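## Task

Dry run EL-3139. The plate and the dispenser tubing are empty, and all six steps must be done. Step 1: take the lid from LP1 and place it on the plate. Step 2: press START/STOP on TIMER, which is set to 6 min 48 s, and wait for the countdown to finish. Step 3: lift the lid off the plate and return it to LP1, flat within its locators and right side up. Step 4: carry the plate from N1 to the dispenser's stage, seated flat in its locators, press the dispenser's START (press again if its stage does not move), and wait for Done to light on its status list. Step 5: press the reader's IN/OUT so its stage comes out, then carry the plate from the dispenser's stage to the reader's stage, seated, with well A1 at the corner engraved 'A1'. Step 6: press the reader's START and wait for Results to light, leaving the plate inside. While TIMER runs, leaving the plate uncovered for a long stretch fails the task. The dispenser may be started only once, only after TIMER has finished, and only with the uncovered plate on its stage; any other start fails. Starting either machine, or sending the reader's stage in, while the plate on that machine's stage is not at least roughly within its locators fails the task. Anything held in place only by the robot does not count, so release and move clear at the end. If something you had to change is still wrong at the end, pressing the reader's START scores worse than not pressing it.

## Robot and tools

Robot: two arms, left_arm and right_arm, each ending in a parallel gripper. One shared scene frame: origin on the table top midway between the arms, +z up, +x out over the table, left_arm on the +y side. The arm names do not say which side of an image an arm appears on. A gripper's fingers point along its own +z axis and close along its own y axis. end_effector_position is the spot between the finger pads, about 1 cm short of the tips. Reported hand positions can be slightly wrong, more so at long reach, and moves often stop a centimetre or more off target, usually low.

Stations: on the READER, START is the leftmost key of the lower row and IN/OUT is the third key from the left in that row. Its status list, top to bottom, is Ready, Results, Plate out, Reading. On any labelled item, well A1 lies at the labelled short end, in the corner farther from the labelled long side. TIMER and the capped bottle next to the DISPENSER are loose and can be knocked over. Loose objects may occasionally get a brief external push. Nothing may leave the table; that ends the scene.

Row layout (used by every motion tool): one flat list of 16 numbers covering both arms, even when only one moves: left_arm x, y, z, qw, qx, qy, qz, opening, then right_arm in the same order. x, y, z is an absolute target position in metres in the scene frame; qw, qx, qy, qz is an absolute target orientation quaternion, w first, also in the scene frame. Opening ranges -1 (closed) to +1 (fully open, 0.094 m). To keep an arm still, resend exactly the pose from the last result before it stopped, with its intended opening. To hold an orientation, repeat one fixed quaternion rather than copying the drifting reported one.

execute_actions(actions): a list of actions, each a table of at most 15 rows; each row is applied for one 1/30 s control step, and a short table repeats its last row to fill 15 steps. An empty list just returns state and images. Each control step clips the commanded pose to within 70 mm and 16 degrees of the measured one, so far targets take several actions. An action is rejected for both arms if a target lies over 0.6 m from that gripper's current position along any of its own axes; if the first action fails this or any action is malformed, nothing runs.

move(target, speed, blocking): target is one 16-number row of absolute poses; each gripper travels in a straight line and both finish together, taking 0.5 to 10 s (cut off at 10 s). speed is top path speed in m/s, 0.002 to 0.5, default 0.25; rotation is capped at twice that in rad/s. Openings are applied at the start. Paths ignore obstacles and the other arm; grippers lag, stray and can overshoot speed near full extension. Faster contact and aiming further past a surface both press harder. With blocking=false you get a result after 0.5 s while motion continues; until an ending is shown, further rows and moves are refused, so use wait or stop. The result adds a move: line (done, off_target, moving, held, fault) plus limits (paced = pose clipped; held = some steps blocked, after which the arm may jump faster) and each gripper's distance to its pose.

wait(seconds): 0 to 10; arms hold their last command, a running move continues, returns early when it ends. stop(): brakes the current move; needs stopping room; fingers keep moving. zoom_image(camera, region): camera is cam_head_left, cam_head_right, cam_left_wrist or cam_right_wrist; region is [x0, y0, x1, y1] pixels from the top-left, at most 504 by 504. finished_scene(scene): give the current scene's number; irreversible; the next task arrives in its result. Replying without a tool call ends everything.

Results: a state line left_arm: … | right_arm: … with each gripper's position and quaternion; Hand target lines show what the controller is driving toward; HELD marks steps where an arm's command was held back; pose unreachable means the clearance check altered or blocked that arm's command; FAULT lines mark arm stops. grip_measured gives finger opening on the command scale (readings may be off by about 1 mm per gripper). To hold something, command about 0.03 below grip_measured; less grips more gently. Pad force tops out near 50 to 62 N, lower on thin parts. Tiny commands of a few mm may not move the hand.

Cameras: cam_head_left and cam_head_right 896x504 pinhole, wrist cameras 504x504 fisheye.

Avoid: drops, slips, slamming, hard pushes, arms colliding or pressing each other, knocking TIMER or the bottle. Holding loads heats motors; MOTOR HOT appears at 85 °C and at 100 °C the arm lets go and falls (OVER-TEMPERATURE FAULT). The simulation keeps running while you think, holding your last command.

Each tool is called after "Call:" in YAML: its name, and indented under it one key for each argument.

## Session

Call:
execute_actions:
  actions: []

Scene clock: 0.00 s.
left_arm: end_effector_position=(+0.4862, +0.1222, +0.2092) grip_measured=+1.000 end_effector_quat_wxyz=(+0.041, +0.079, +0.996, +0.017) | right_arm: end_effector_position=(+0.3446, -0.6242, +0.3266) grip_measured=+1.000 end_effector_quat_wxyz=(+0.460, +0.606, +0.577, +0.298)
Joint positions: left_arm=[-0.236  1.6    1.461 -1.364 -0.056 -0.207  0.094] | right_arm=[-0.732  0.919  0.811 -0.402 -0.614  1.073  0.094]
Joint velocities: left_arm=[ 0.005 -0.015  0.017 -0.002 -0.007 -0.051  0.   ] | right_arm=[-0.015  0.005 -0.017 -0.012 -0.022 -0.051  0.   ]
Hand target (left_arm): +0.493, +0.119, +0.216; +0.049, +0.078, +0.996, +0.015
Hand target (right_arm): +0.347, -0.627, +0.338; +0.469, +0.600, +0.576, +0.297

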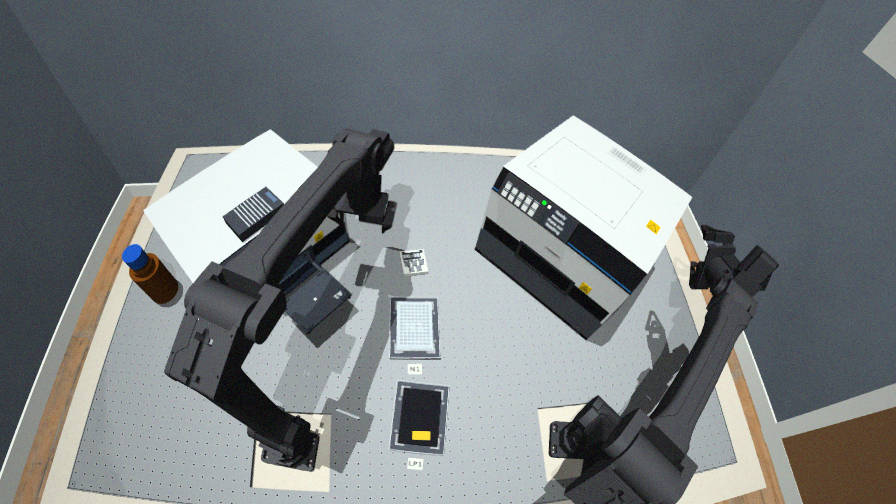

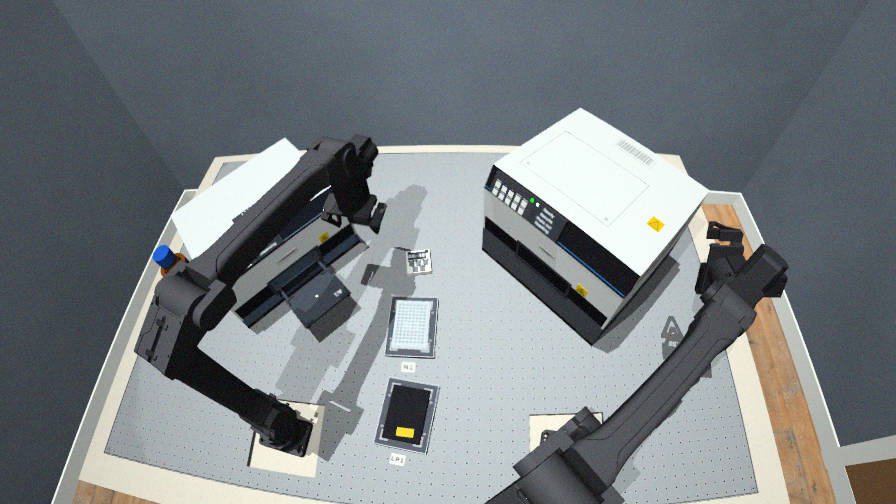

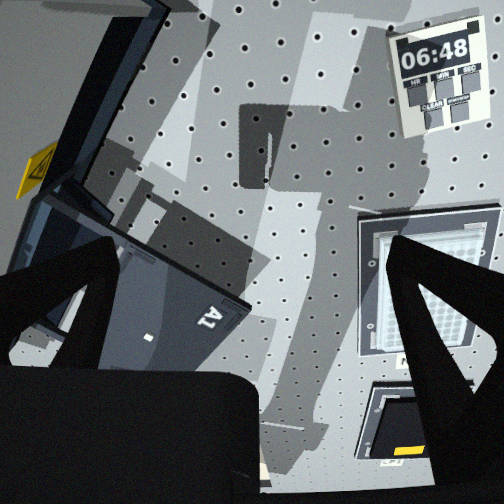

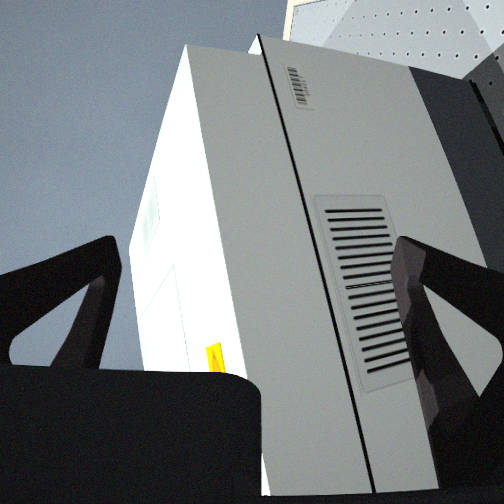

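Call:
zoom_image:
  camera: "cam_head_left"
  region: [350, 280, 490, 470]

Call:
zoom_image:
  camera: "cam_left_wrist"
  region: [340, 190, 504, 370]

Call:
zoom_image:
  camera: "cam_head_right"
  region: [370, 280, 470, 380]

Region (350, 280, 490, 470) of cam_head_left's 896x504 image, scaled by 2.653, with more detail than that image has; it fills the left 371 columns of this view, and the rest is white.

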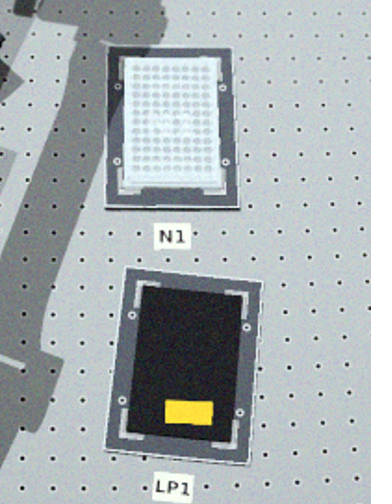

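Region (340, 190, 504, 370) of cam_left_wrist's 504x504 image, scaled by 2.800, with more detail than that image has; it fills the left 459 columns of this view, and the rest is white.

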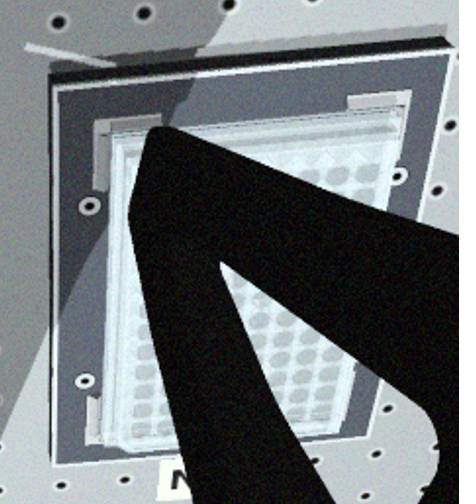

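Region (370, 280, 470, 380) of cam_head_right's 896x504 image, scaled by 5.040, with more detail than that image has.

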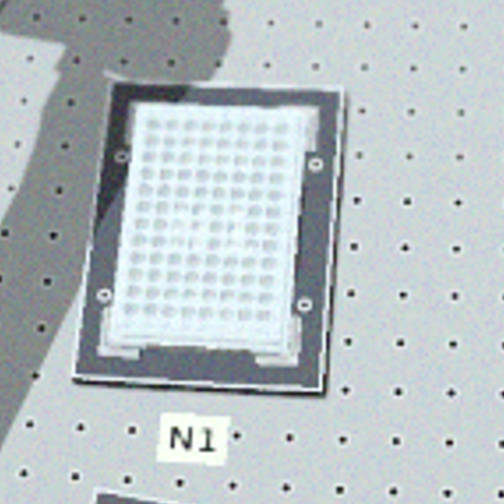

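Call:
move:
  target: [0.09,-0.01,0.12,0,0.105,0.995,0,1, 0.3446,-0.6242,0.3266,0.460,0.606,0.577,0.298,1]
  speed: 0.3

Scene clock: 8.90 s.
left_arm: end_effector_position=(+0.0840, -0.0103, +0.1270) grip_measured=+1.000 end_effector_quat_wxyz=(-0.007, +0.116, +0.993, -0.002) | right_arm: end_effector_position=(+0.3446, -0.6242, +0.3266) grip_measured=+1.000 end_effector_quat_wxyz=(+0.460, +0.606, +0.577, +0.298)
Joint positions: left_arm=[-1.222  1.209  0.845 -1.208  0.015 -1.12   0.094] | right_arm=[-0.732  0.919  0.811 -0.402 -0.614  1.073  0.094]
Joint velocities: left_arm=[-0.005 -0.005  0.007  0.002 -0.022 -0.095  0.   ] | right_arm=[-0.005 -0.005  0.002  0.022  0.007  0.051  0.   ]
Hand target (left_arm): +0.086, -0.007, +0.120; -0.008, +0.105, +0.994, +0.003
Hand target (right_arm): +0.345, -0.624, +0.327; +0.460, +0.606, +0.577, +0.298
Off the commanded pose (left_arm): 0.009 m, 2 deg.
Off the commanded pose (right_arm): 0.000 m, 0 deg.
move: done

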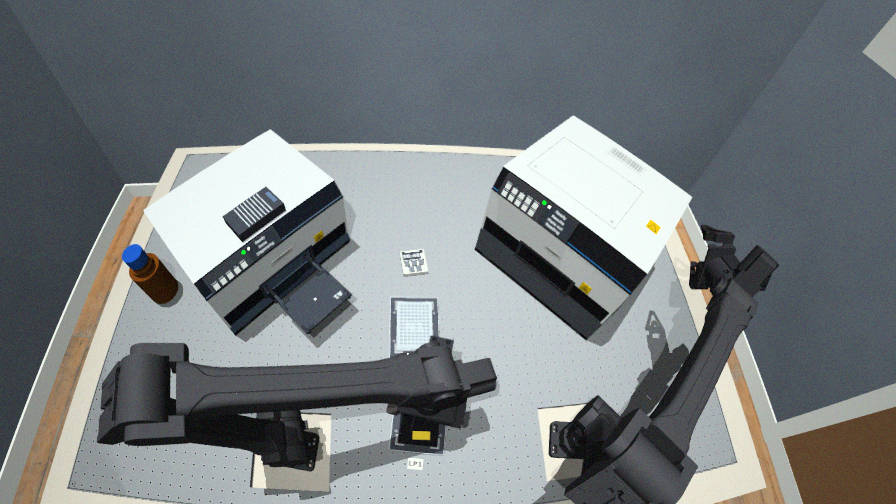

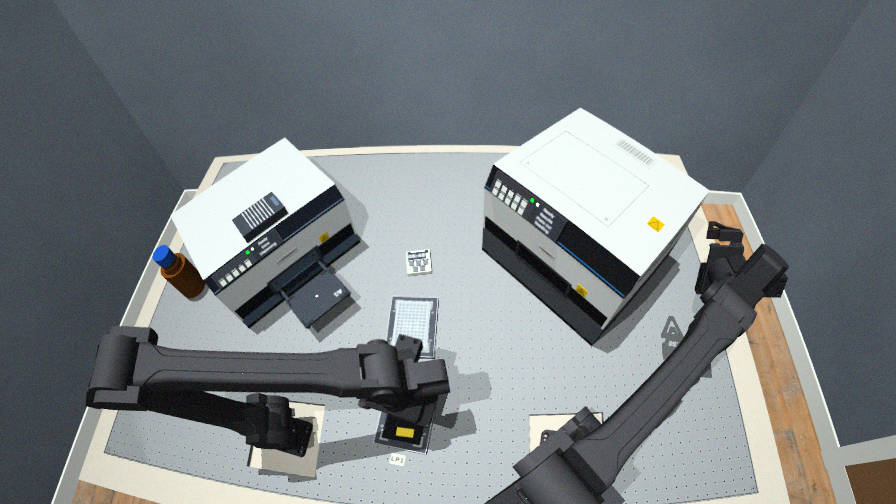

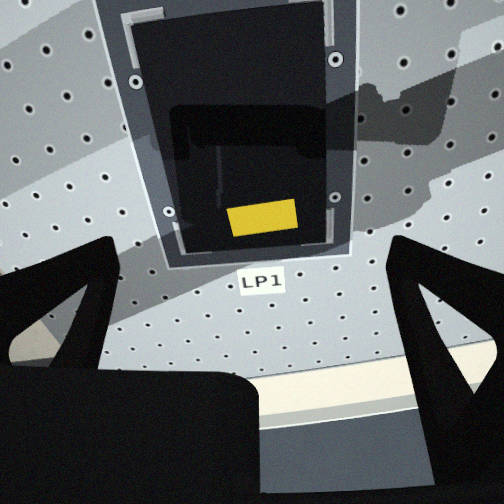

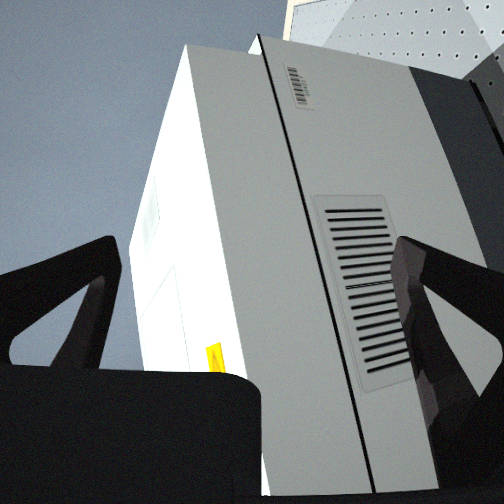

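Call:
move:
  target: [0.091,-0.002,0.050,0,0.056,0.998,0.006,1, 0.3446,-0.6242,0.3266,0.460,0.606,0.577,0.298,1]
  speed: 0.12

Scene clock: 11.43 s.
left_arm: end_effector_position=(+0.0882, -0.0062, +0.0557) grip_measured=+1.000 end_effector_quat_wxyz=(-0.001, +0.069, +0.998, +0.001) | right_arm: end_effector_position=(+0.3446, -0.6242, +0.3266) grip_measured=+1.000 end_effector_quat_wxyz=(+0.460, +0.606, +0.577, +0.298)
Joint positions: left_arm=[-1.213  1.305  0.716 -0.984  0.001 -1.207  0.094] | right_arm=[-0.732  0.919  0.811 -0.402 -0.614  1.073  0.094]
Joint velocities: left_arm=[-0.005  0.024  0.002 -0.017  0.007  0.007  0.   ] | right_arm=[-0.015 -0.005 -0.002 -0.002  0.007 -0.037  0.   ]
Hand target (left_arm): +0.091, -0.003, +0.050; +0.000, +0.056, +0.998, +0.006
Hand target (right_arm): +0.345, -0.624, +0.327; +0.460, +0.606, +0.577, +0.298
Off the commanded pose (left_arm): 0.008 m, 2 deg.
Off the commanded pose (right_arm): 0.000 m, 0 deg.
move: done

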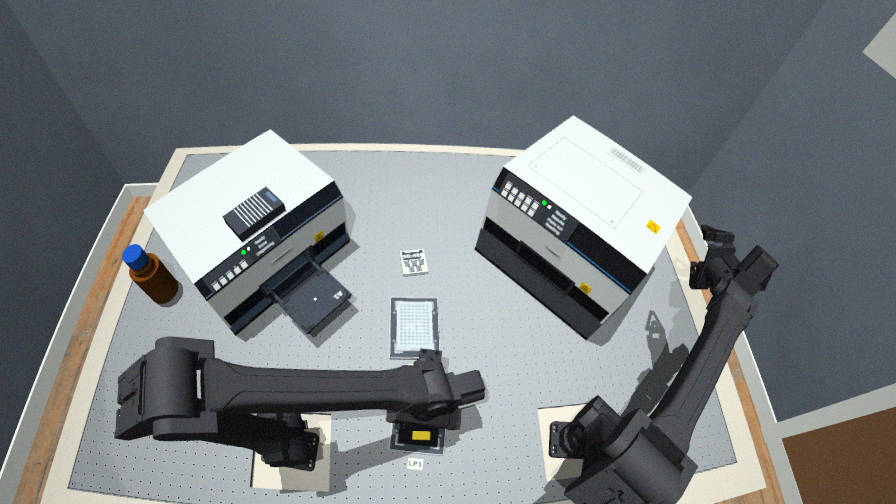

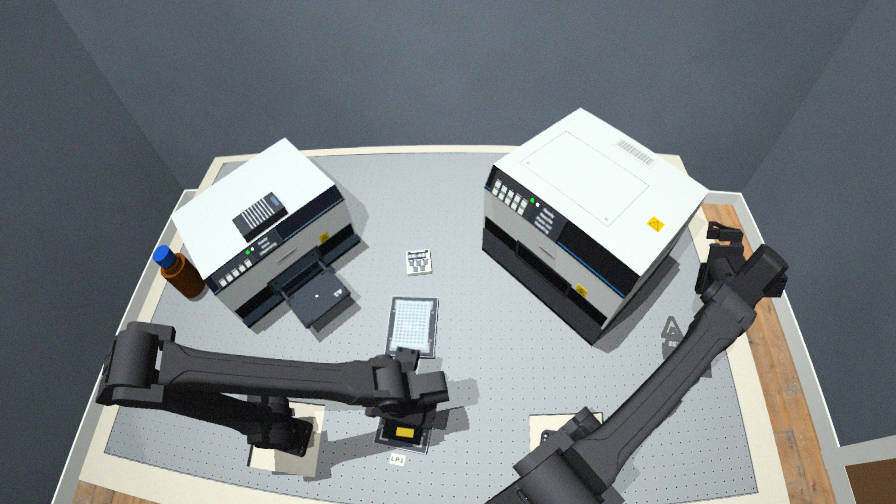

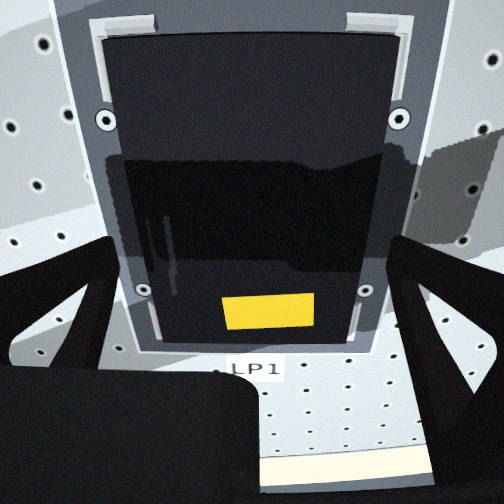

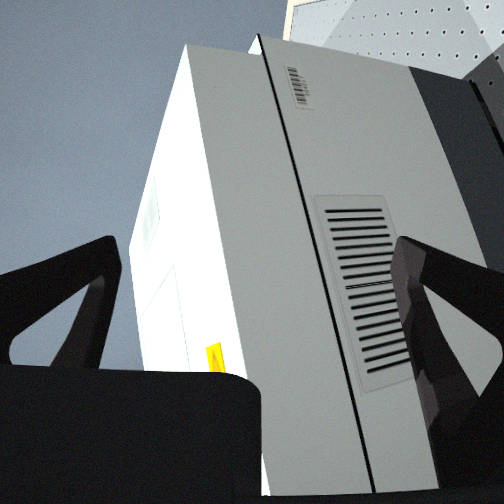

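Call:
move:
  target: [0.091,-0.001,0.028,0,0.052,0.998,0.006,1, 0.3446,-0.6242,0.3266,0.460,0.606,0.577,0.298,1]
  speed: 0.06

Scene clock: 13.93 s.
left_arm: end_effector_position=(+0.0887, -0.0068, +0.0365) grip_measured=+1.000 end_effector_quat_wxyz=(+0.001, +0.063, +0.998, -0.003) | right_arm: end_effector_position=(+0.3446, -0.6242, +0.3266) grip_measured=+1.000 end_effector_quat_wxyz=(+0.460, +0.606, +0.577, +0.298)
Joint positions: left_arm=[-1.213  1.339  0.685 -0.91  -0.    -1.216  0.094] | right_arm=[-0.732  0.919  0.811 -0.402 -0.614  1.073  0.094]
Joint velocities: left_arm=[-0.015 -0.015  0.012  0.007 -0.022 -0.037  0.   ] | right_arm=[ 0.005  0.005  0.002 -0.002 -0.037 -0.037  0.   ]
Hand target (left_arm): +0.091, -0.001, +0.028; +0.000, +0.052, +0.999, +0.006
Hand target (right_arm): +0.345, -0.624, +0.327; +0.460, +0.606, +0.577, +0.298
Off the commanded pose (left_arm): 0.011 m, 2 deg.
Off the commanded pose (right_arm): 0.000 m, 0 deg.
move: off_target (left_arm)

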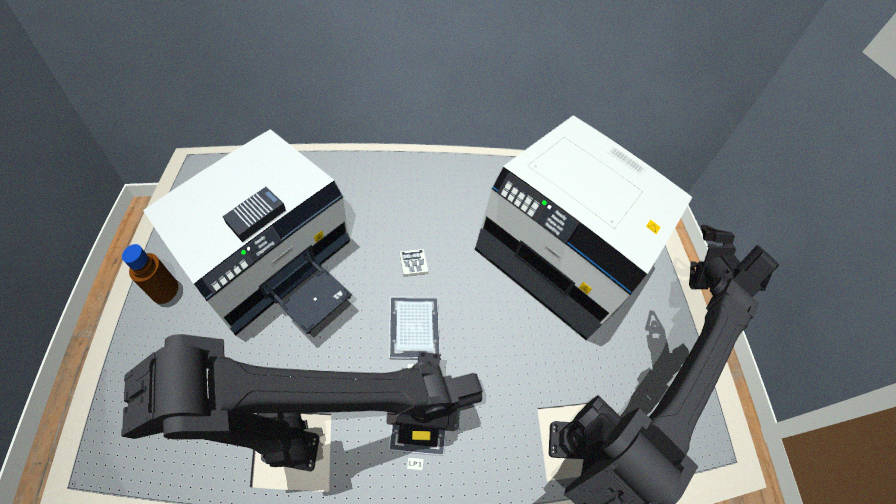

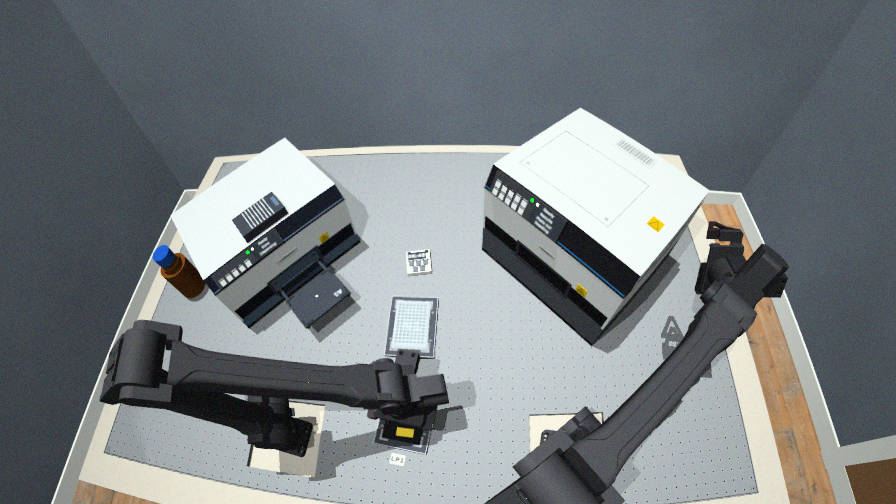

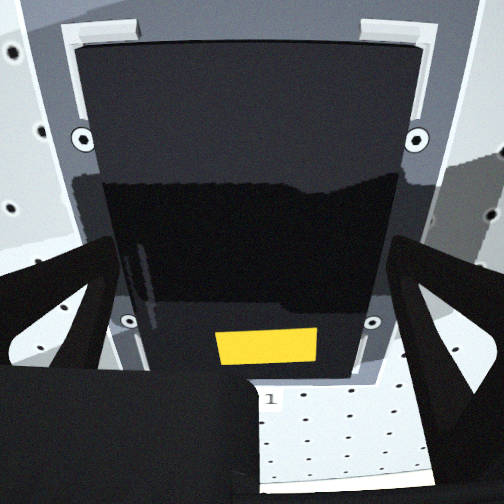

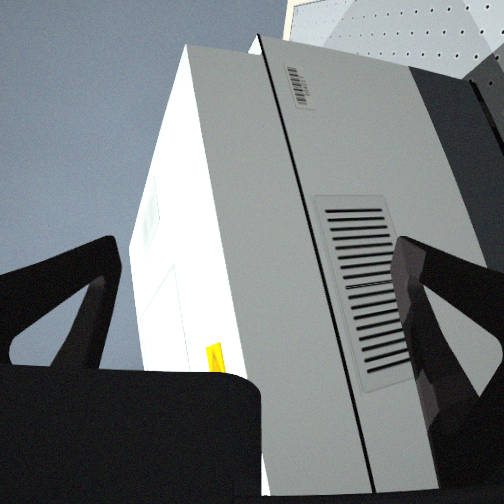

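Call:
execute_actions:
  actions:
    - [[0.091,0.002,0.024,0,0.052,0.998,0.010,1, 0.3446,-0.6242,0.3266,0.460,0.606,0.577,0.298,1]]
    - [[0.091,0.002,0.024,0,0.052,0.998,0.010,0.9, 0.3446,-0.6242,0.3266,0.460,0.606,0.577,0.298,1],[0.091,0.002,0.024,0,0.052,0.998,0.010,0.86, 0.3446,-0.6242,0.3266,0.460,0.606,0.577,0.298,1],[0.091,0.002,0.024,0,0.052,0.998,0.010,0.84, 0.3446,-0.6242,0.3266,0.460,0.606,0.577,0.298,1],[0.091,0.002,0.024,0,0.052,0.998,0.010,0.82, 0.3446,-0.6242,0.3266,0.460,0.606,0.577,0.298,1],[0.091,0.002,0.024,0,0.052,0.998,0.010,0.80, 0.3446,-0.6242,0.3266,0.460,0.606,0.577,0.298,1],[0.091,0.002,0.024,0,0.052,0.998,0.010,0.77, 0.3446,-0.6242,0.3266,0.460,0.606,0.577,0.298,1]]

Scene clock: 18.33 s.
left_arm: end_effector_position=(+0.0895, -0.0064, +0.0359) grip_measured=+0.786 end_effector_quat_wxyz=(+0.002, +0.061, +0.998, -0.004) | right_arm: end_effector_position=(+0.3446, -0.6242, +0.3266) grip_measured=+1.000 end_effector_quat_wxyz=(+0.460, +0.606, +0.577, +0.298)
Joint positions: left_arm=[-1.211  1.338  0.682 -0.906 -0.002 -1.218  0.084] | right_arm=[-0.732  0.919  0.811 -0.402 -0.614  1.073  0.094]
Joint velocities: left_arm=[ 0.015 -0.005 -0.022 -0.012  0.007 -0.037  0.   ] | right_arm=[-0.015  0.005 -0.002 -0.007 -0.037  0.007  0.   ]
Hand target (left_arm): +0.091, +0.002, +0.024; +0.000, +0.052, +0.999, +0.010
Hand target (right_arm): +0.345, -0.624, +0.327; +0.460, +0.606, +0.577, +0.298
Off the commanded pose (left_arm): 0.015 m, 2 deg.
Off the commanded pose (right_arm): 0.000 m, 0 deg.
Step readings (end_effector_position; steps 1 to 15: 1st action; 16 to 30: 2nd action):
0: left_arm (+0.0887, -0.0069, +0.0365) | right_arm (+0.3446, -0.6242, +0.3266)
1: left_arm (+0.0888, -0.0069, +0.0364) | right_arm (+0.3446, -0.6242, +0.3266)
2: left_arm (+0.0888, -0.0071, +0.0363) | right_arm (+0.3446, -0.6242, +0.3266)
4: left_arm (+0.0889, -0.0074, +0.0363) | right_arm (+0.3446, -0.6242, +0.3266)
8: left_arm (+0.0889, -0.0075, +0.0363) | right_arm (+0.3446, -0.6242, +0.3266)
15: left_arm (+0.0889, -0.0075, +0.0363) | right_arm (+0.3446, -0.6242, +0.3266)
16: left_arm (+0.0890, -0.0076, +0.0363) | right_arm (+0.3446, -0.6242, +0.3266)
17: left_arm (+0.0891, -0.0078, +0.0363) | right_arm (+0.3446, -0.6242, +0.3266)
19: left_arm (+0.0893, -0.0070, +0.0359) | right_arm (+0.3446, -0.6242, +0.3266)
23: left_arm (+0.0895, -0.0064, +0.0359) | right_arm (+0.3446, -0.6242, +0.3266)
30: end_effector_position above

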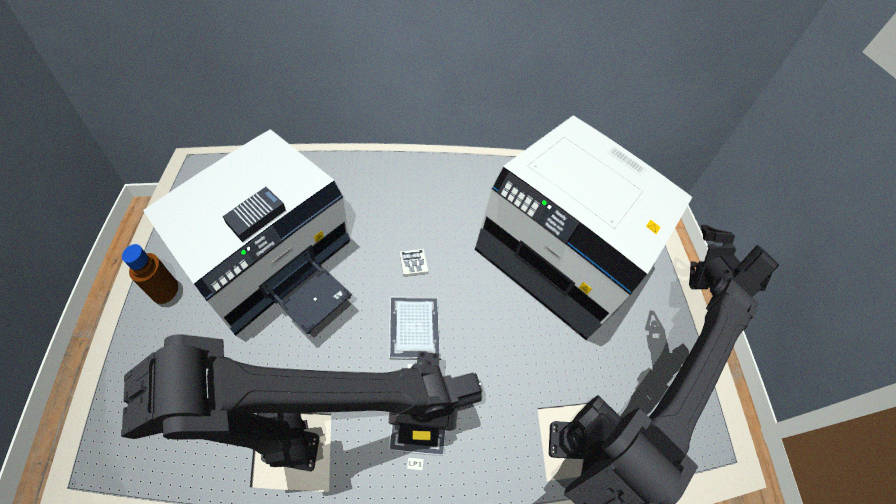

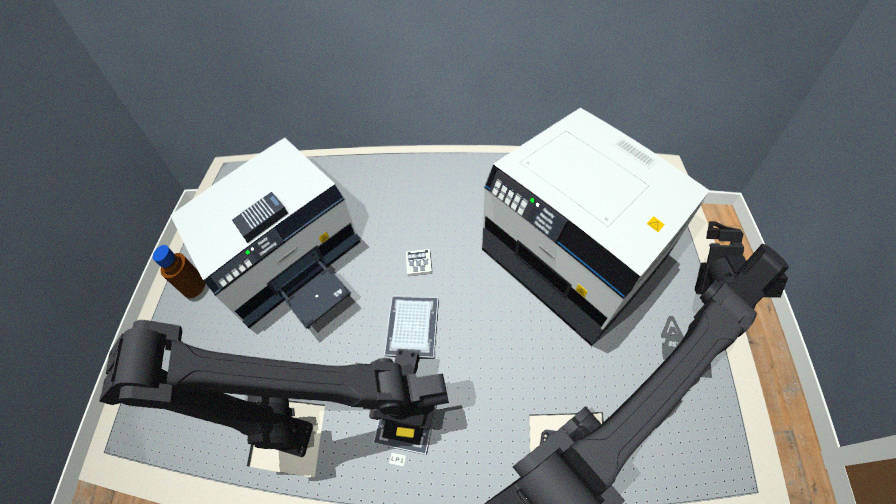

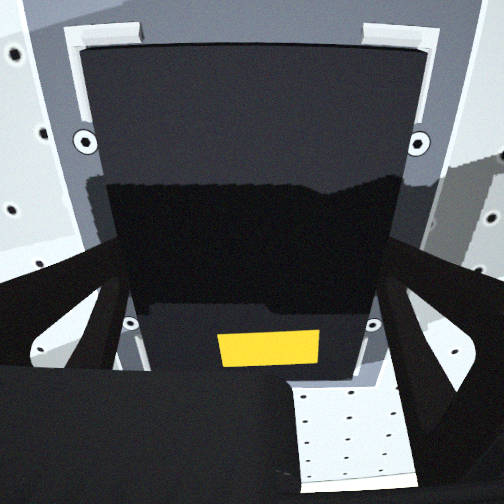

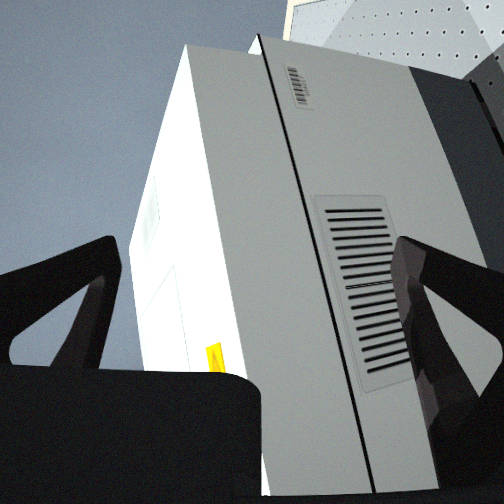

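Call:
move:
  target: [0.095,-0.025,0.10,0,0.061,0.998,-0.02,0.755, 0.3446,-0.6242,0.3266,0.460,0.606,0.577,0.298,1]
  speed: 0.1

Call:
move:
  target: [0.31,-0.01,0.11,0,0,1,0,0.755, 0.3446,-0.6242,0.3266,0.460,0.606,0.577,0.298,1]

Scene clock: 22.33 s.
left_arm: end_effector_position=(+0.0881, -0.0070, +0.0825) grip_measured=+0.780 end_effector_quat_wxyz=(-0.004, +0.061, +0.998, +0.001) | right_arm: end_effector_position=(+0.3446, -0.6242, +0.3266) grip_measured=+1.000 end_effector_quat_wxyz=(+0.460, +0.606, +0.577, +0.298)
Joint positions: left_arm=[-1.211  1.262  0.761 -1.073  0.007 -1.218  0.084] | right_arm=[-0.732  0.919  0.811 -0.402 -0.614  1.073  0.094]
Joint velocities: left_arm=[-0.005 -0.005 -0.007 -0.007 -0.007 -0.095 -0.001] | right_arm=[-0.015 -0.024  0.012  0.002  0.066  0.007  0.   ]
Hand target (left_arm): +0.095, -0.024, +0.101; +0.000, +0.061, +0.998, -0.020
Hand target (right_arm): +0.345, -0.624, +0.327; +0.460, +0.606, +0.577, +0.298
Off the commanded pose (left_arm): 0.026 m, 2 deg.
Off the commanded pose (right_arm): 0.000 m, 0 deg.
move: off_target (left_arm)

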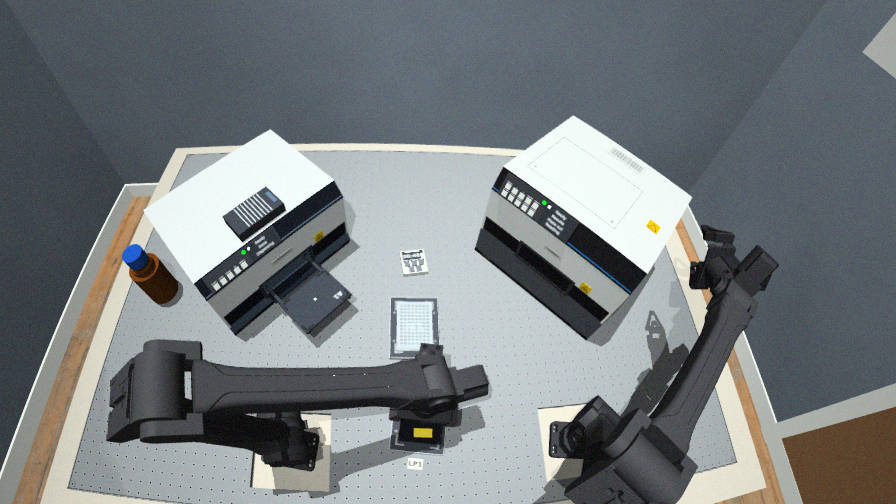

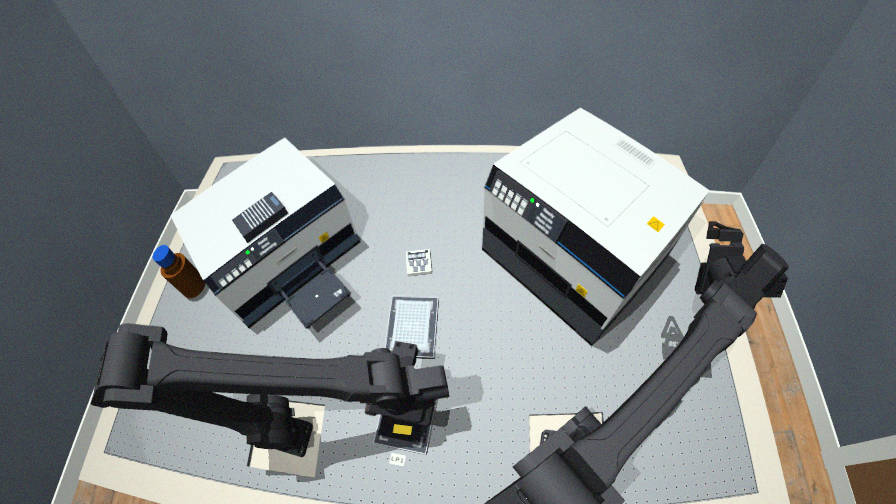

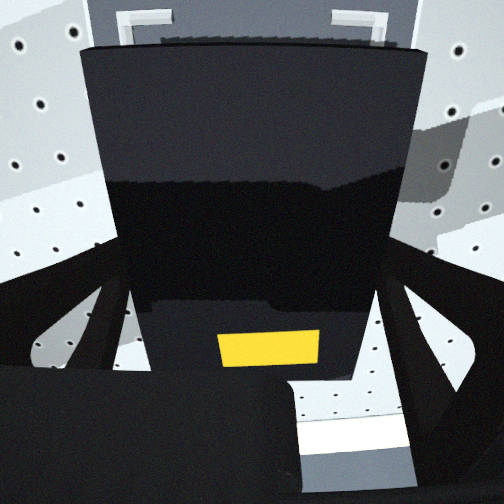

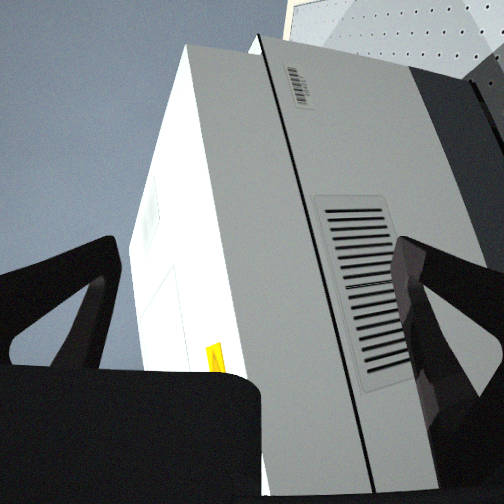

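Scene clock: 23.73 s.
left_arm: end_effector_position=(+0.3006, +0.0022, +0.0984) grip_measured=+0.780 end_effector_quat_wxyz=(-0.005, -0.010, +1.000, +0.006) | right_arm: end_effector_position=(+0.3446, -0.6242, +0.3266) grip_measured=+1.000 end_effector_quat_wxyz=(+0.460, +0.606, +0.577, +0.298)
Joint positions: left_arm=[-0.669  1.503  1.045 -1.129 -0.001 -0.819  0.084] | right_arm=[-0.732  0.919  0.811 -0.402 -0.614  1.073  0.094]
Joint velocities: left_arm=[-0.015 -0.005  0.012  0.007 -0.022  0.037  0.   ] | right_arm=[-0.005 -0.015 -0.012  0.002  0.007 -0.037  0.   ]
Hand target (left_arm): +0.312, -0.011, +0.110; +0.004, -0.000, +1.000, -0.003
Hand target (right_arm): +0.345, -0.624, +0.327; +0.460, +0.606, +0.577, +0.298
Off the commanded pose (left_arm): 0.019 m, 1 deg.
Off the commanded pose (right_arm): 0.000 m, 0 deg.
move: off_target (left_arm)

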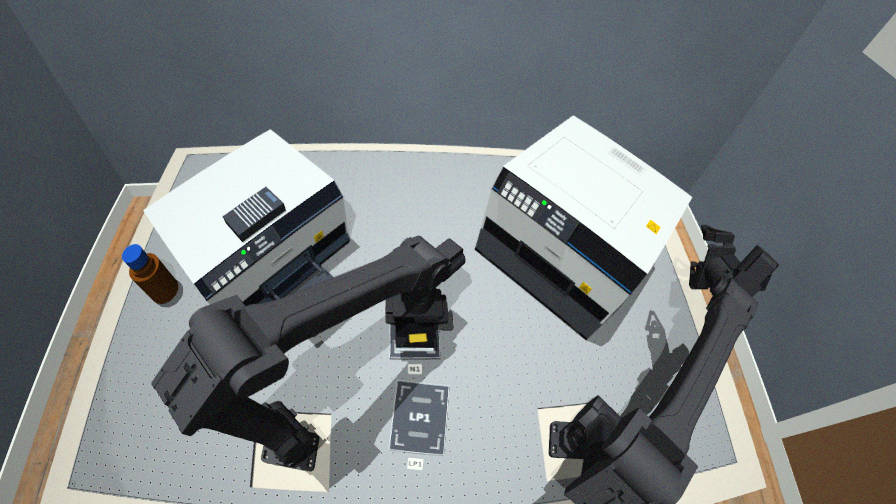

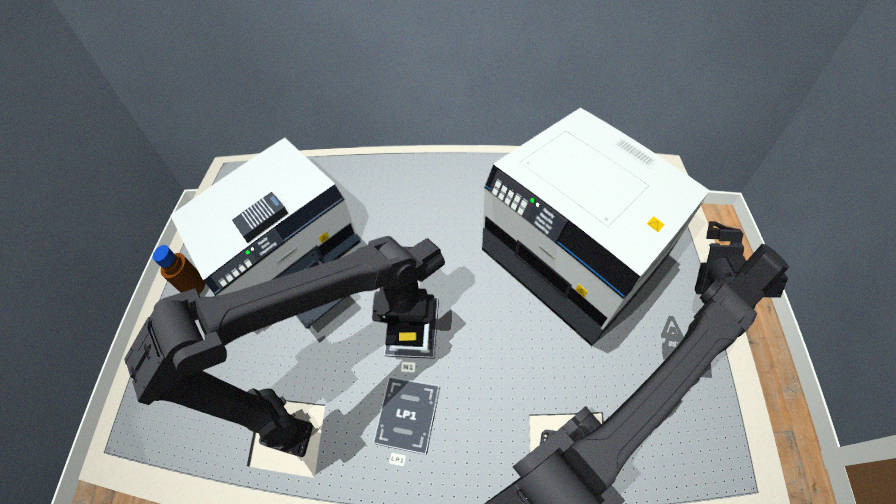

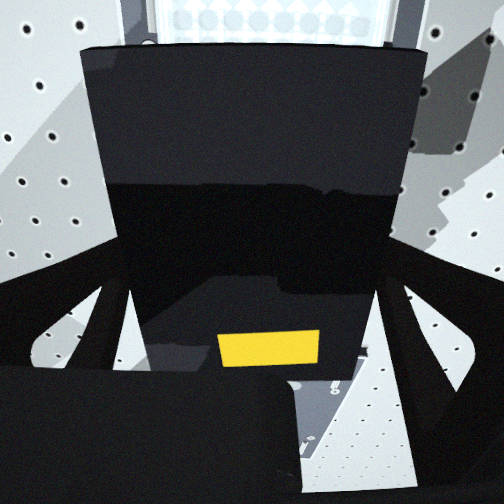

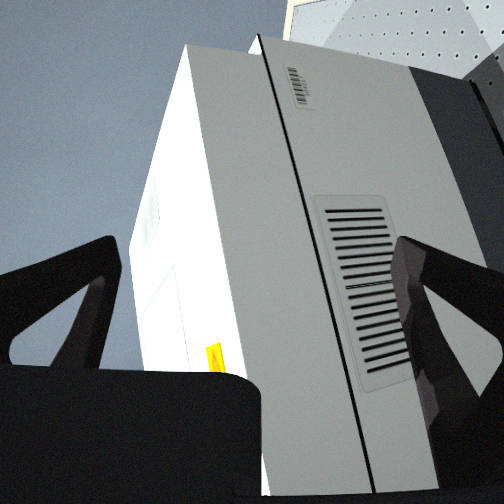

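Call:
move:
  target: [0.322,-0.003,0.066,0,0.018,1,0,0.755, 0.3446,-0.6242,0.3266,0.460,0.606,0.577,0.298,1]
  speed: 0.08

Scene clock: 26.03 s.
left_arm: end_effector_position=(+0.3195, -0.0052, +0.0723) grip_measured=+0.780 end_effector_quat_wxyz=(+0.002, +0.014, +1.000, -0.002) | right_arm: end_effector_position=(+0.3446, -0.6242, +0.3266) grip_measured=+1.000 end_effector_quat_wxyz=(+0.460, +0.606, +0.577, +0.298)
Joint positions: left_arm=[-0.649  1.569  1.045 -1.041 -0.001 -0.751  0.084] | right_arm=[-0.732  0.919  0.811 -0.402 -0.614  1.073  0.094]
Joint velocities: left_arm=[ 0.005 -0.005  0.002 -0.007 -0.007  0.022  0.   ] | right_arm=[-0.005  0.005 -0.007  0.007  0.007  0.037  0.   ]
Hand target (left_arm): +0.322, -0.003, +0.066; +0.000, +0.018, +1.000, -0.000
Hand target (right_arm): +0.345, -0.624, +0.327; +0.460, +0.606, +0.577, +0.298
Off the commanded pose (left_arm): 0.007 m, 1 deg.
Off the commanded pose (right_arm): 0.000 m, 0 deg.
move: done

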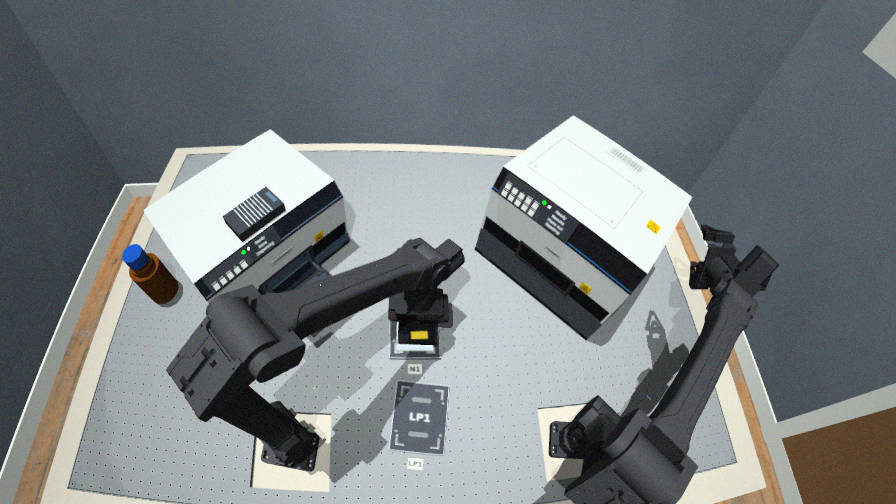

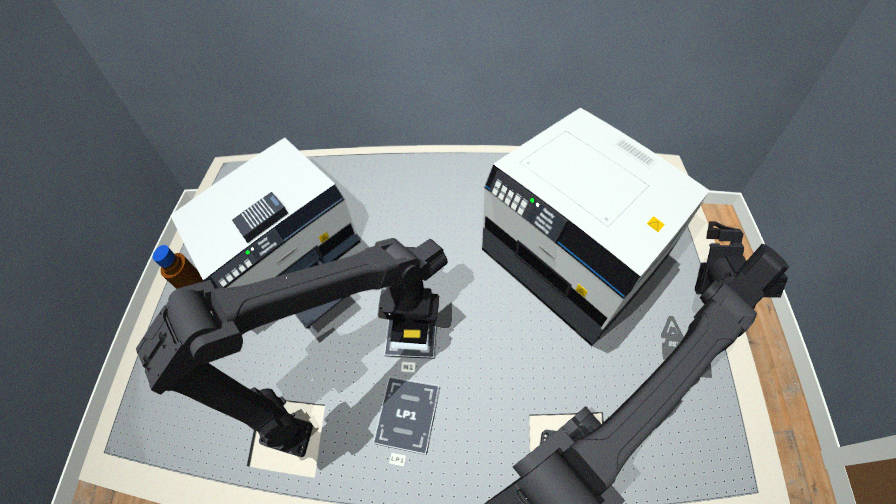

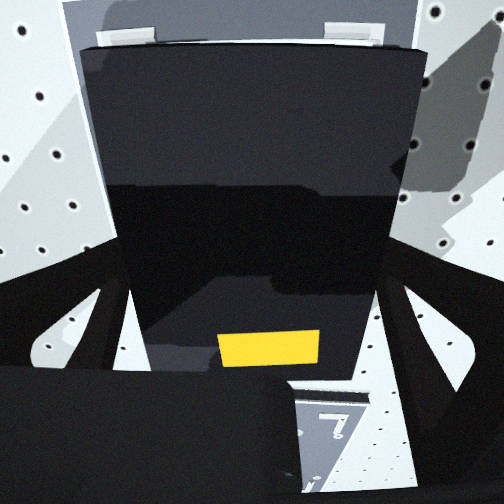

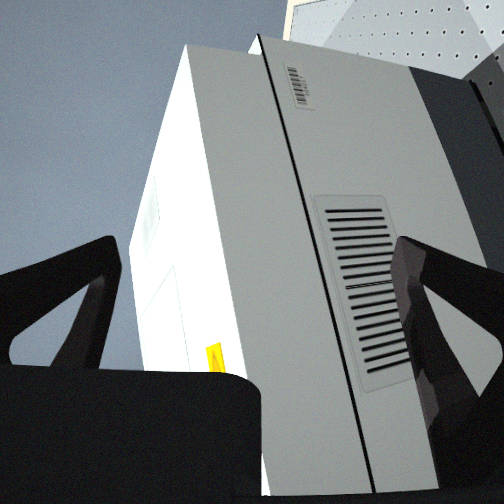

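Call:
move:
  target: [0.316,0.003,0.052,-0.004,-0.006,1,0.004,0.755, 0.3446,-0.6242,0.3266,0.460,0.606,0.577,0.298,1]
  speed: 0.05

Scene clock: 28.83 s.
left_arm: end_effector_position=(+0.3164, -0.0022, +0.0636) grip_measured=+0.780 end_effector_quat_wxyz=(+0.003, +0.005, +1.000, -0.003) | right_arm: end_effector_position=(+0.3446, -0.6242, +0.3266) grip_measured=+1.000 end_effector_quat_wxyz=(+0.460, +0.606, +0.577, +0.298)
Joint positions: left_arm=[-0.649  1.569  1.019 -1.012 -0.001 -0.768  0.084] | right_arm=[-0.732  0.919  0.811 -0.402 -0.614  1.073  0.094]
Joint velocities: left_arm=[-0.005 -0.005  0.002  0.002  0.007  0.022 -0.001] | right_arm=[-0.005 -0.005 -0.002 -0.007 -0.007  0.022  0.   ]
Hand target (left_arm): +0.316, +0.003, +0.052; -0.004, -0.006, +1.000, +0.004
Hand target (right_arm): +0.345, -0.624, +0.327; +0.460, +0.606, +0.577, +0.298
Off the commanded pose (left_arm): 0.013 m, 2 deg.
Off the commanded pose (right_arm): 0.000 m, 0 deg.
move: off_target (left_arm)

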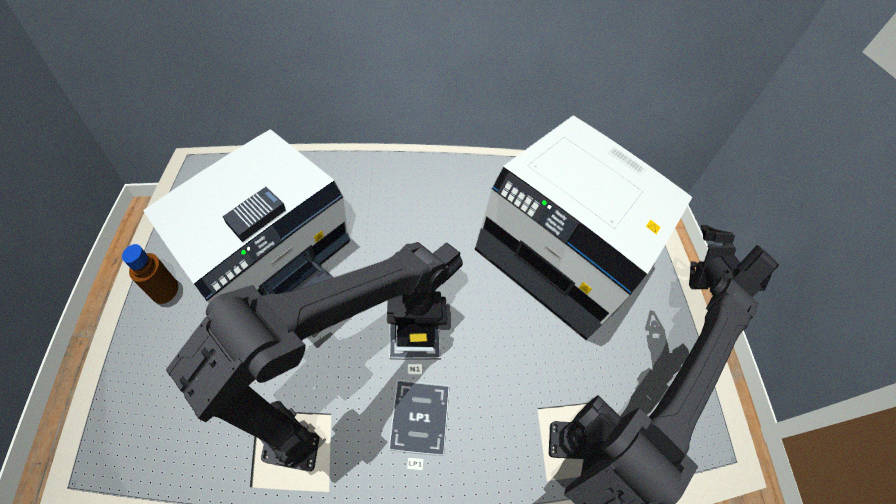

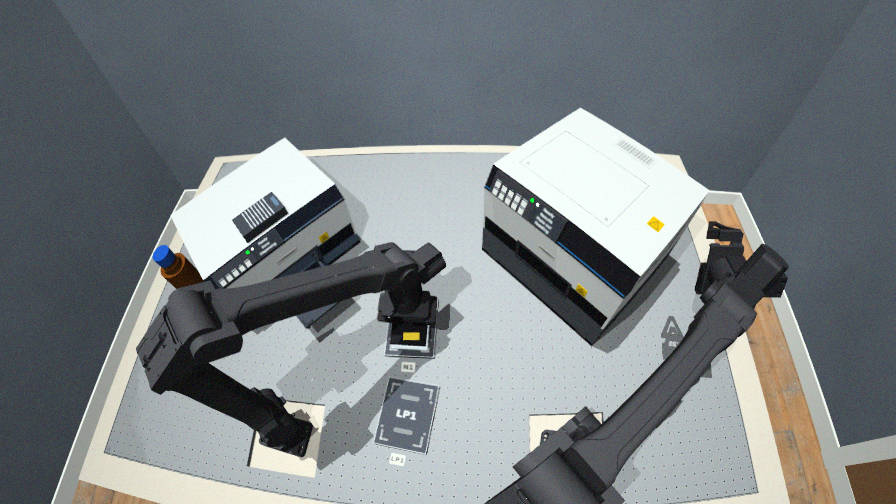

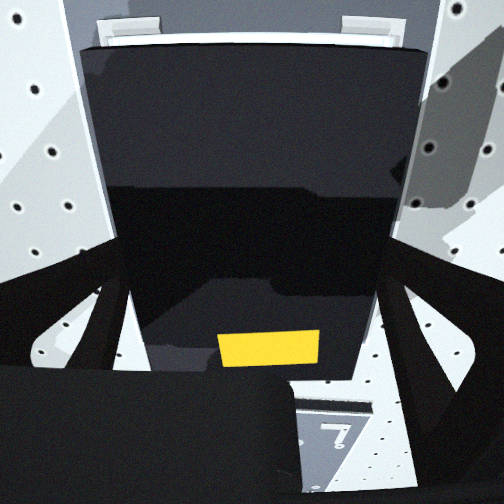

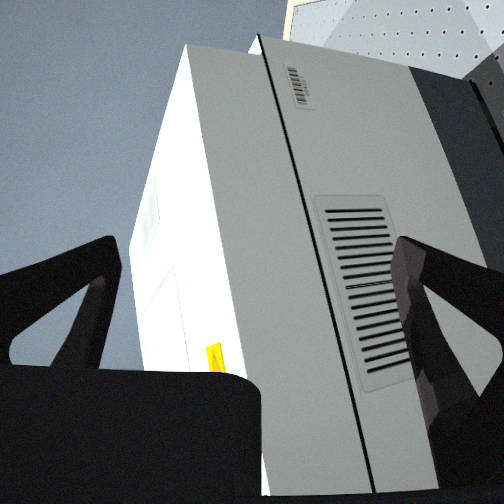

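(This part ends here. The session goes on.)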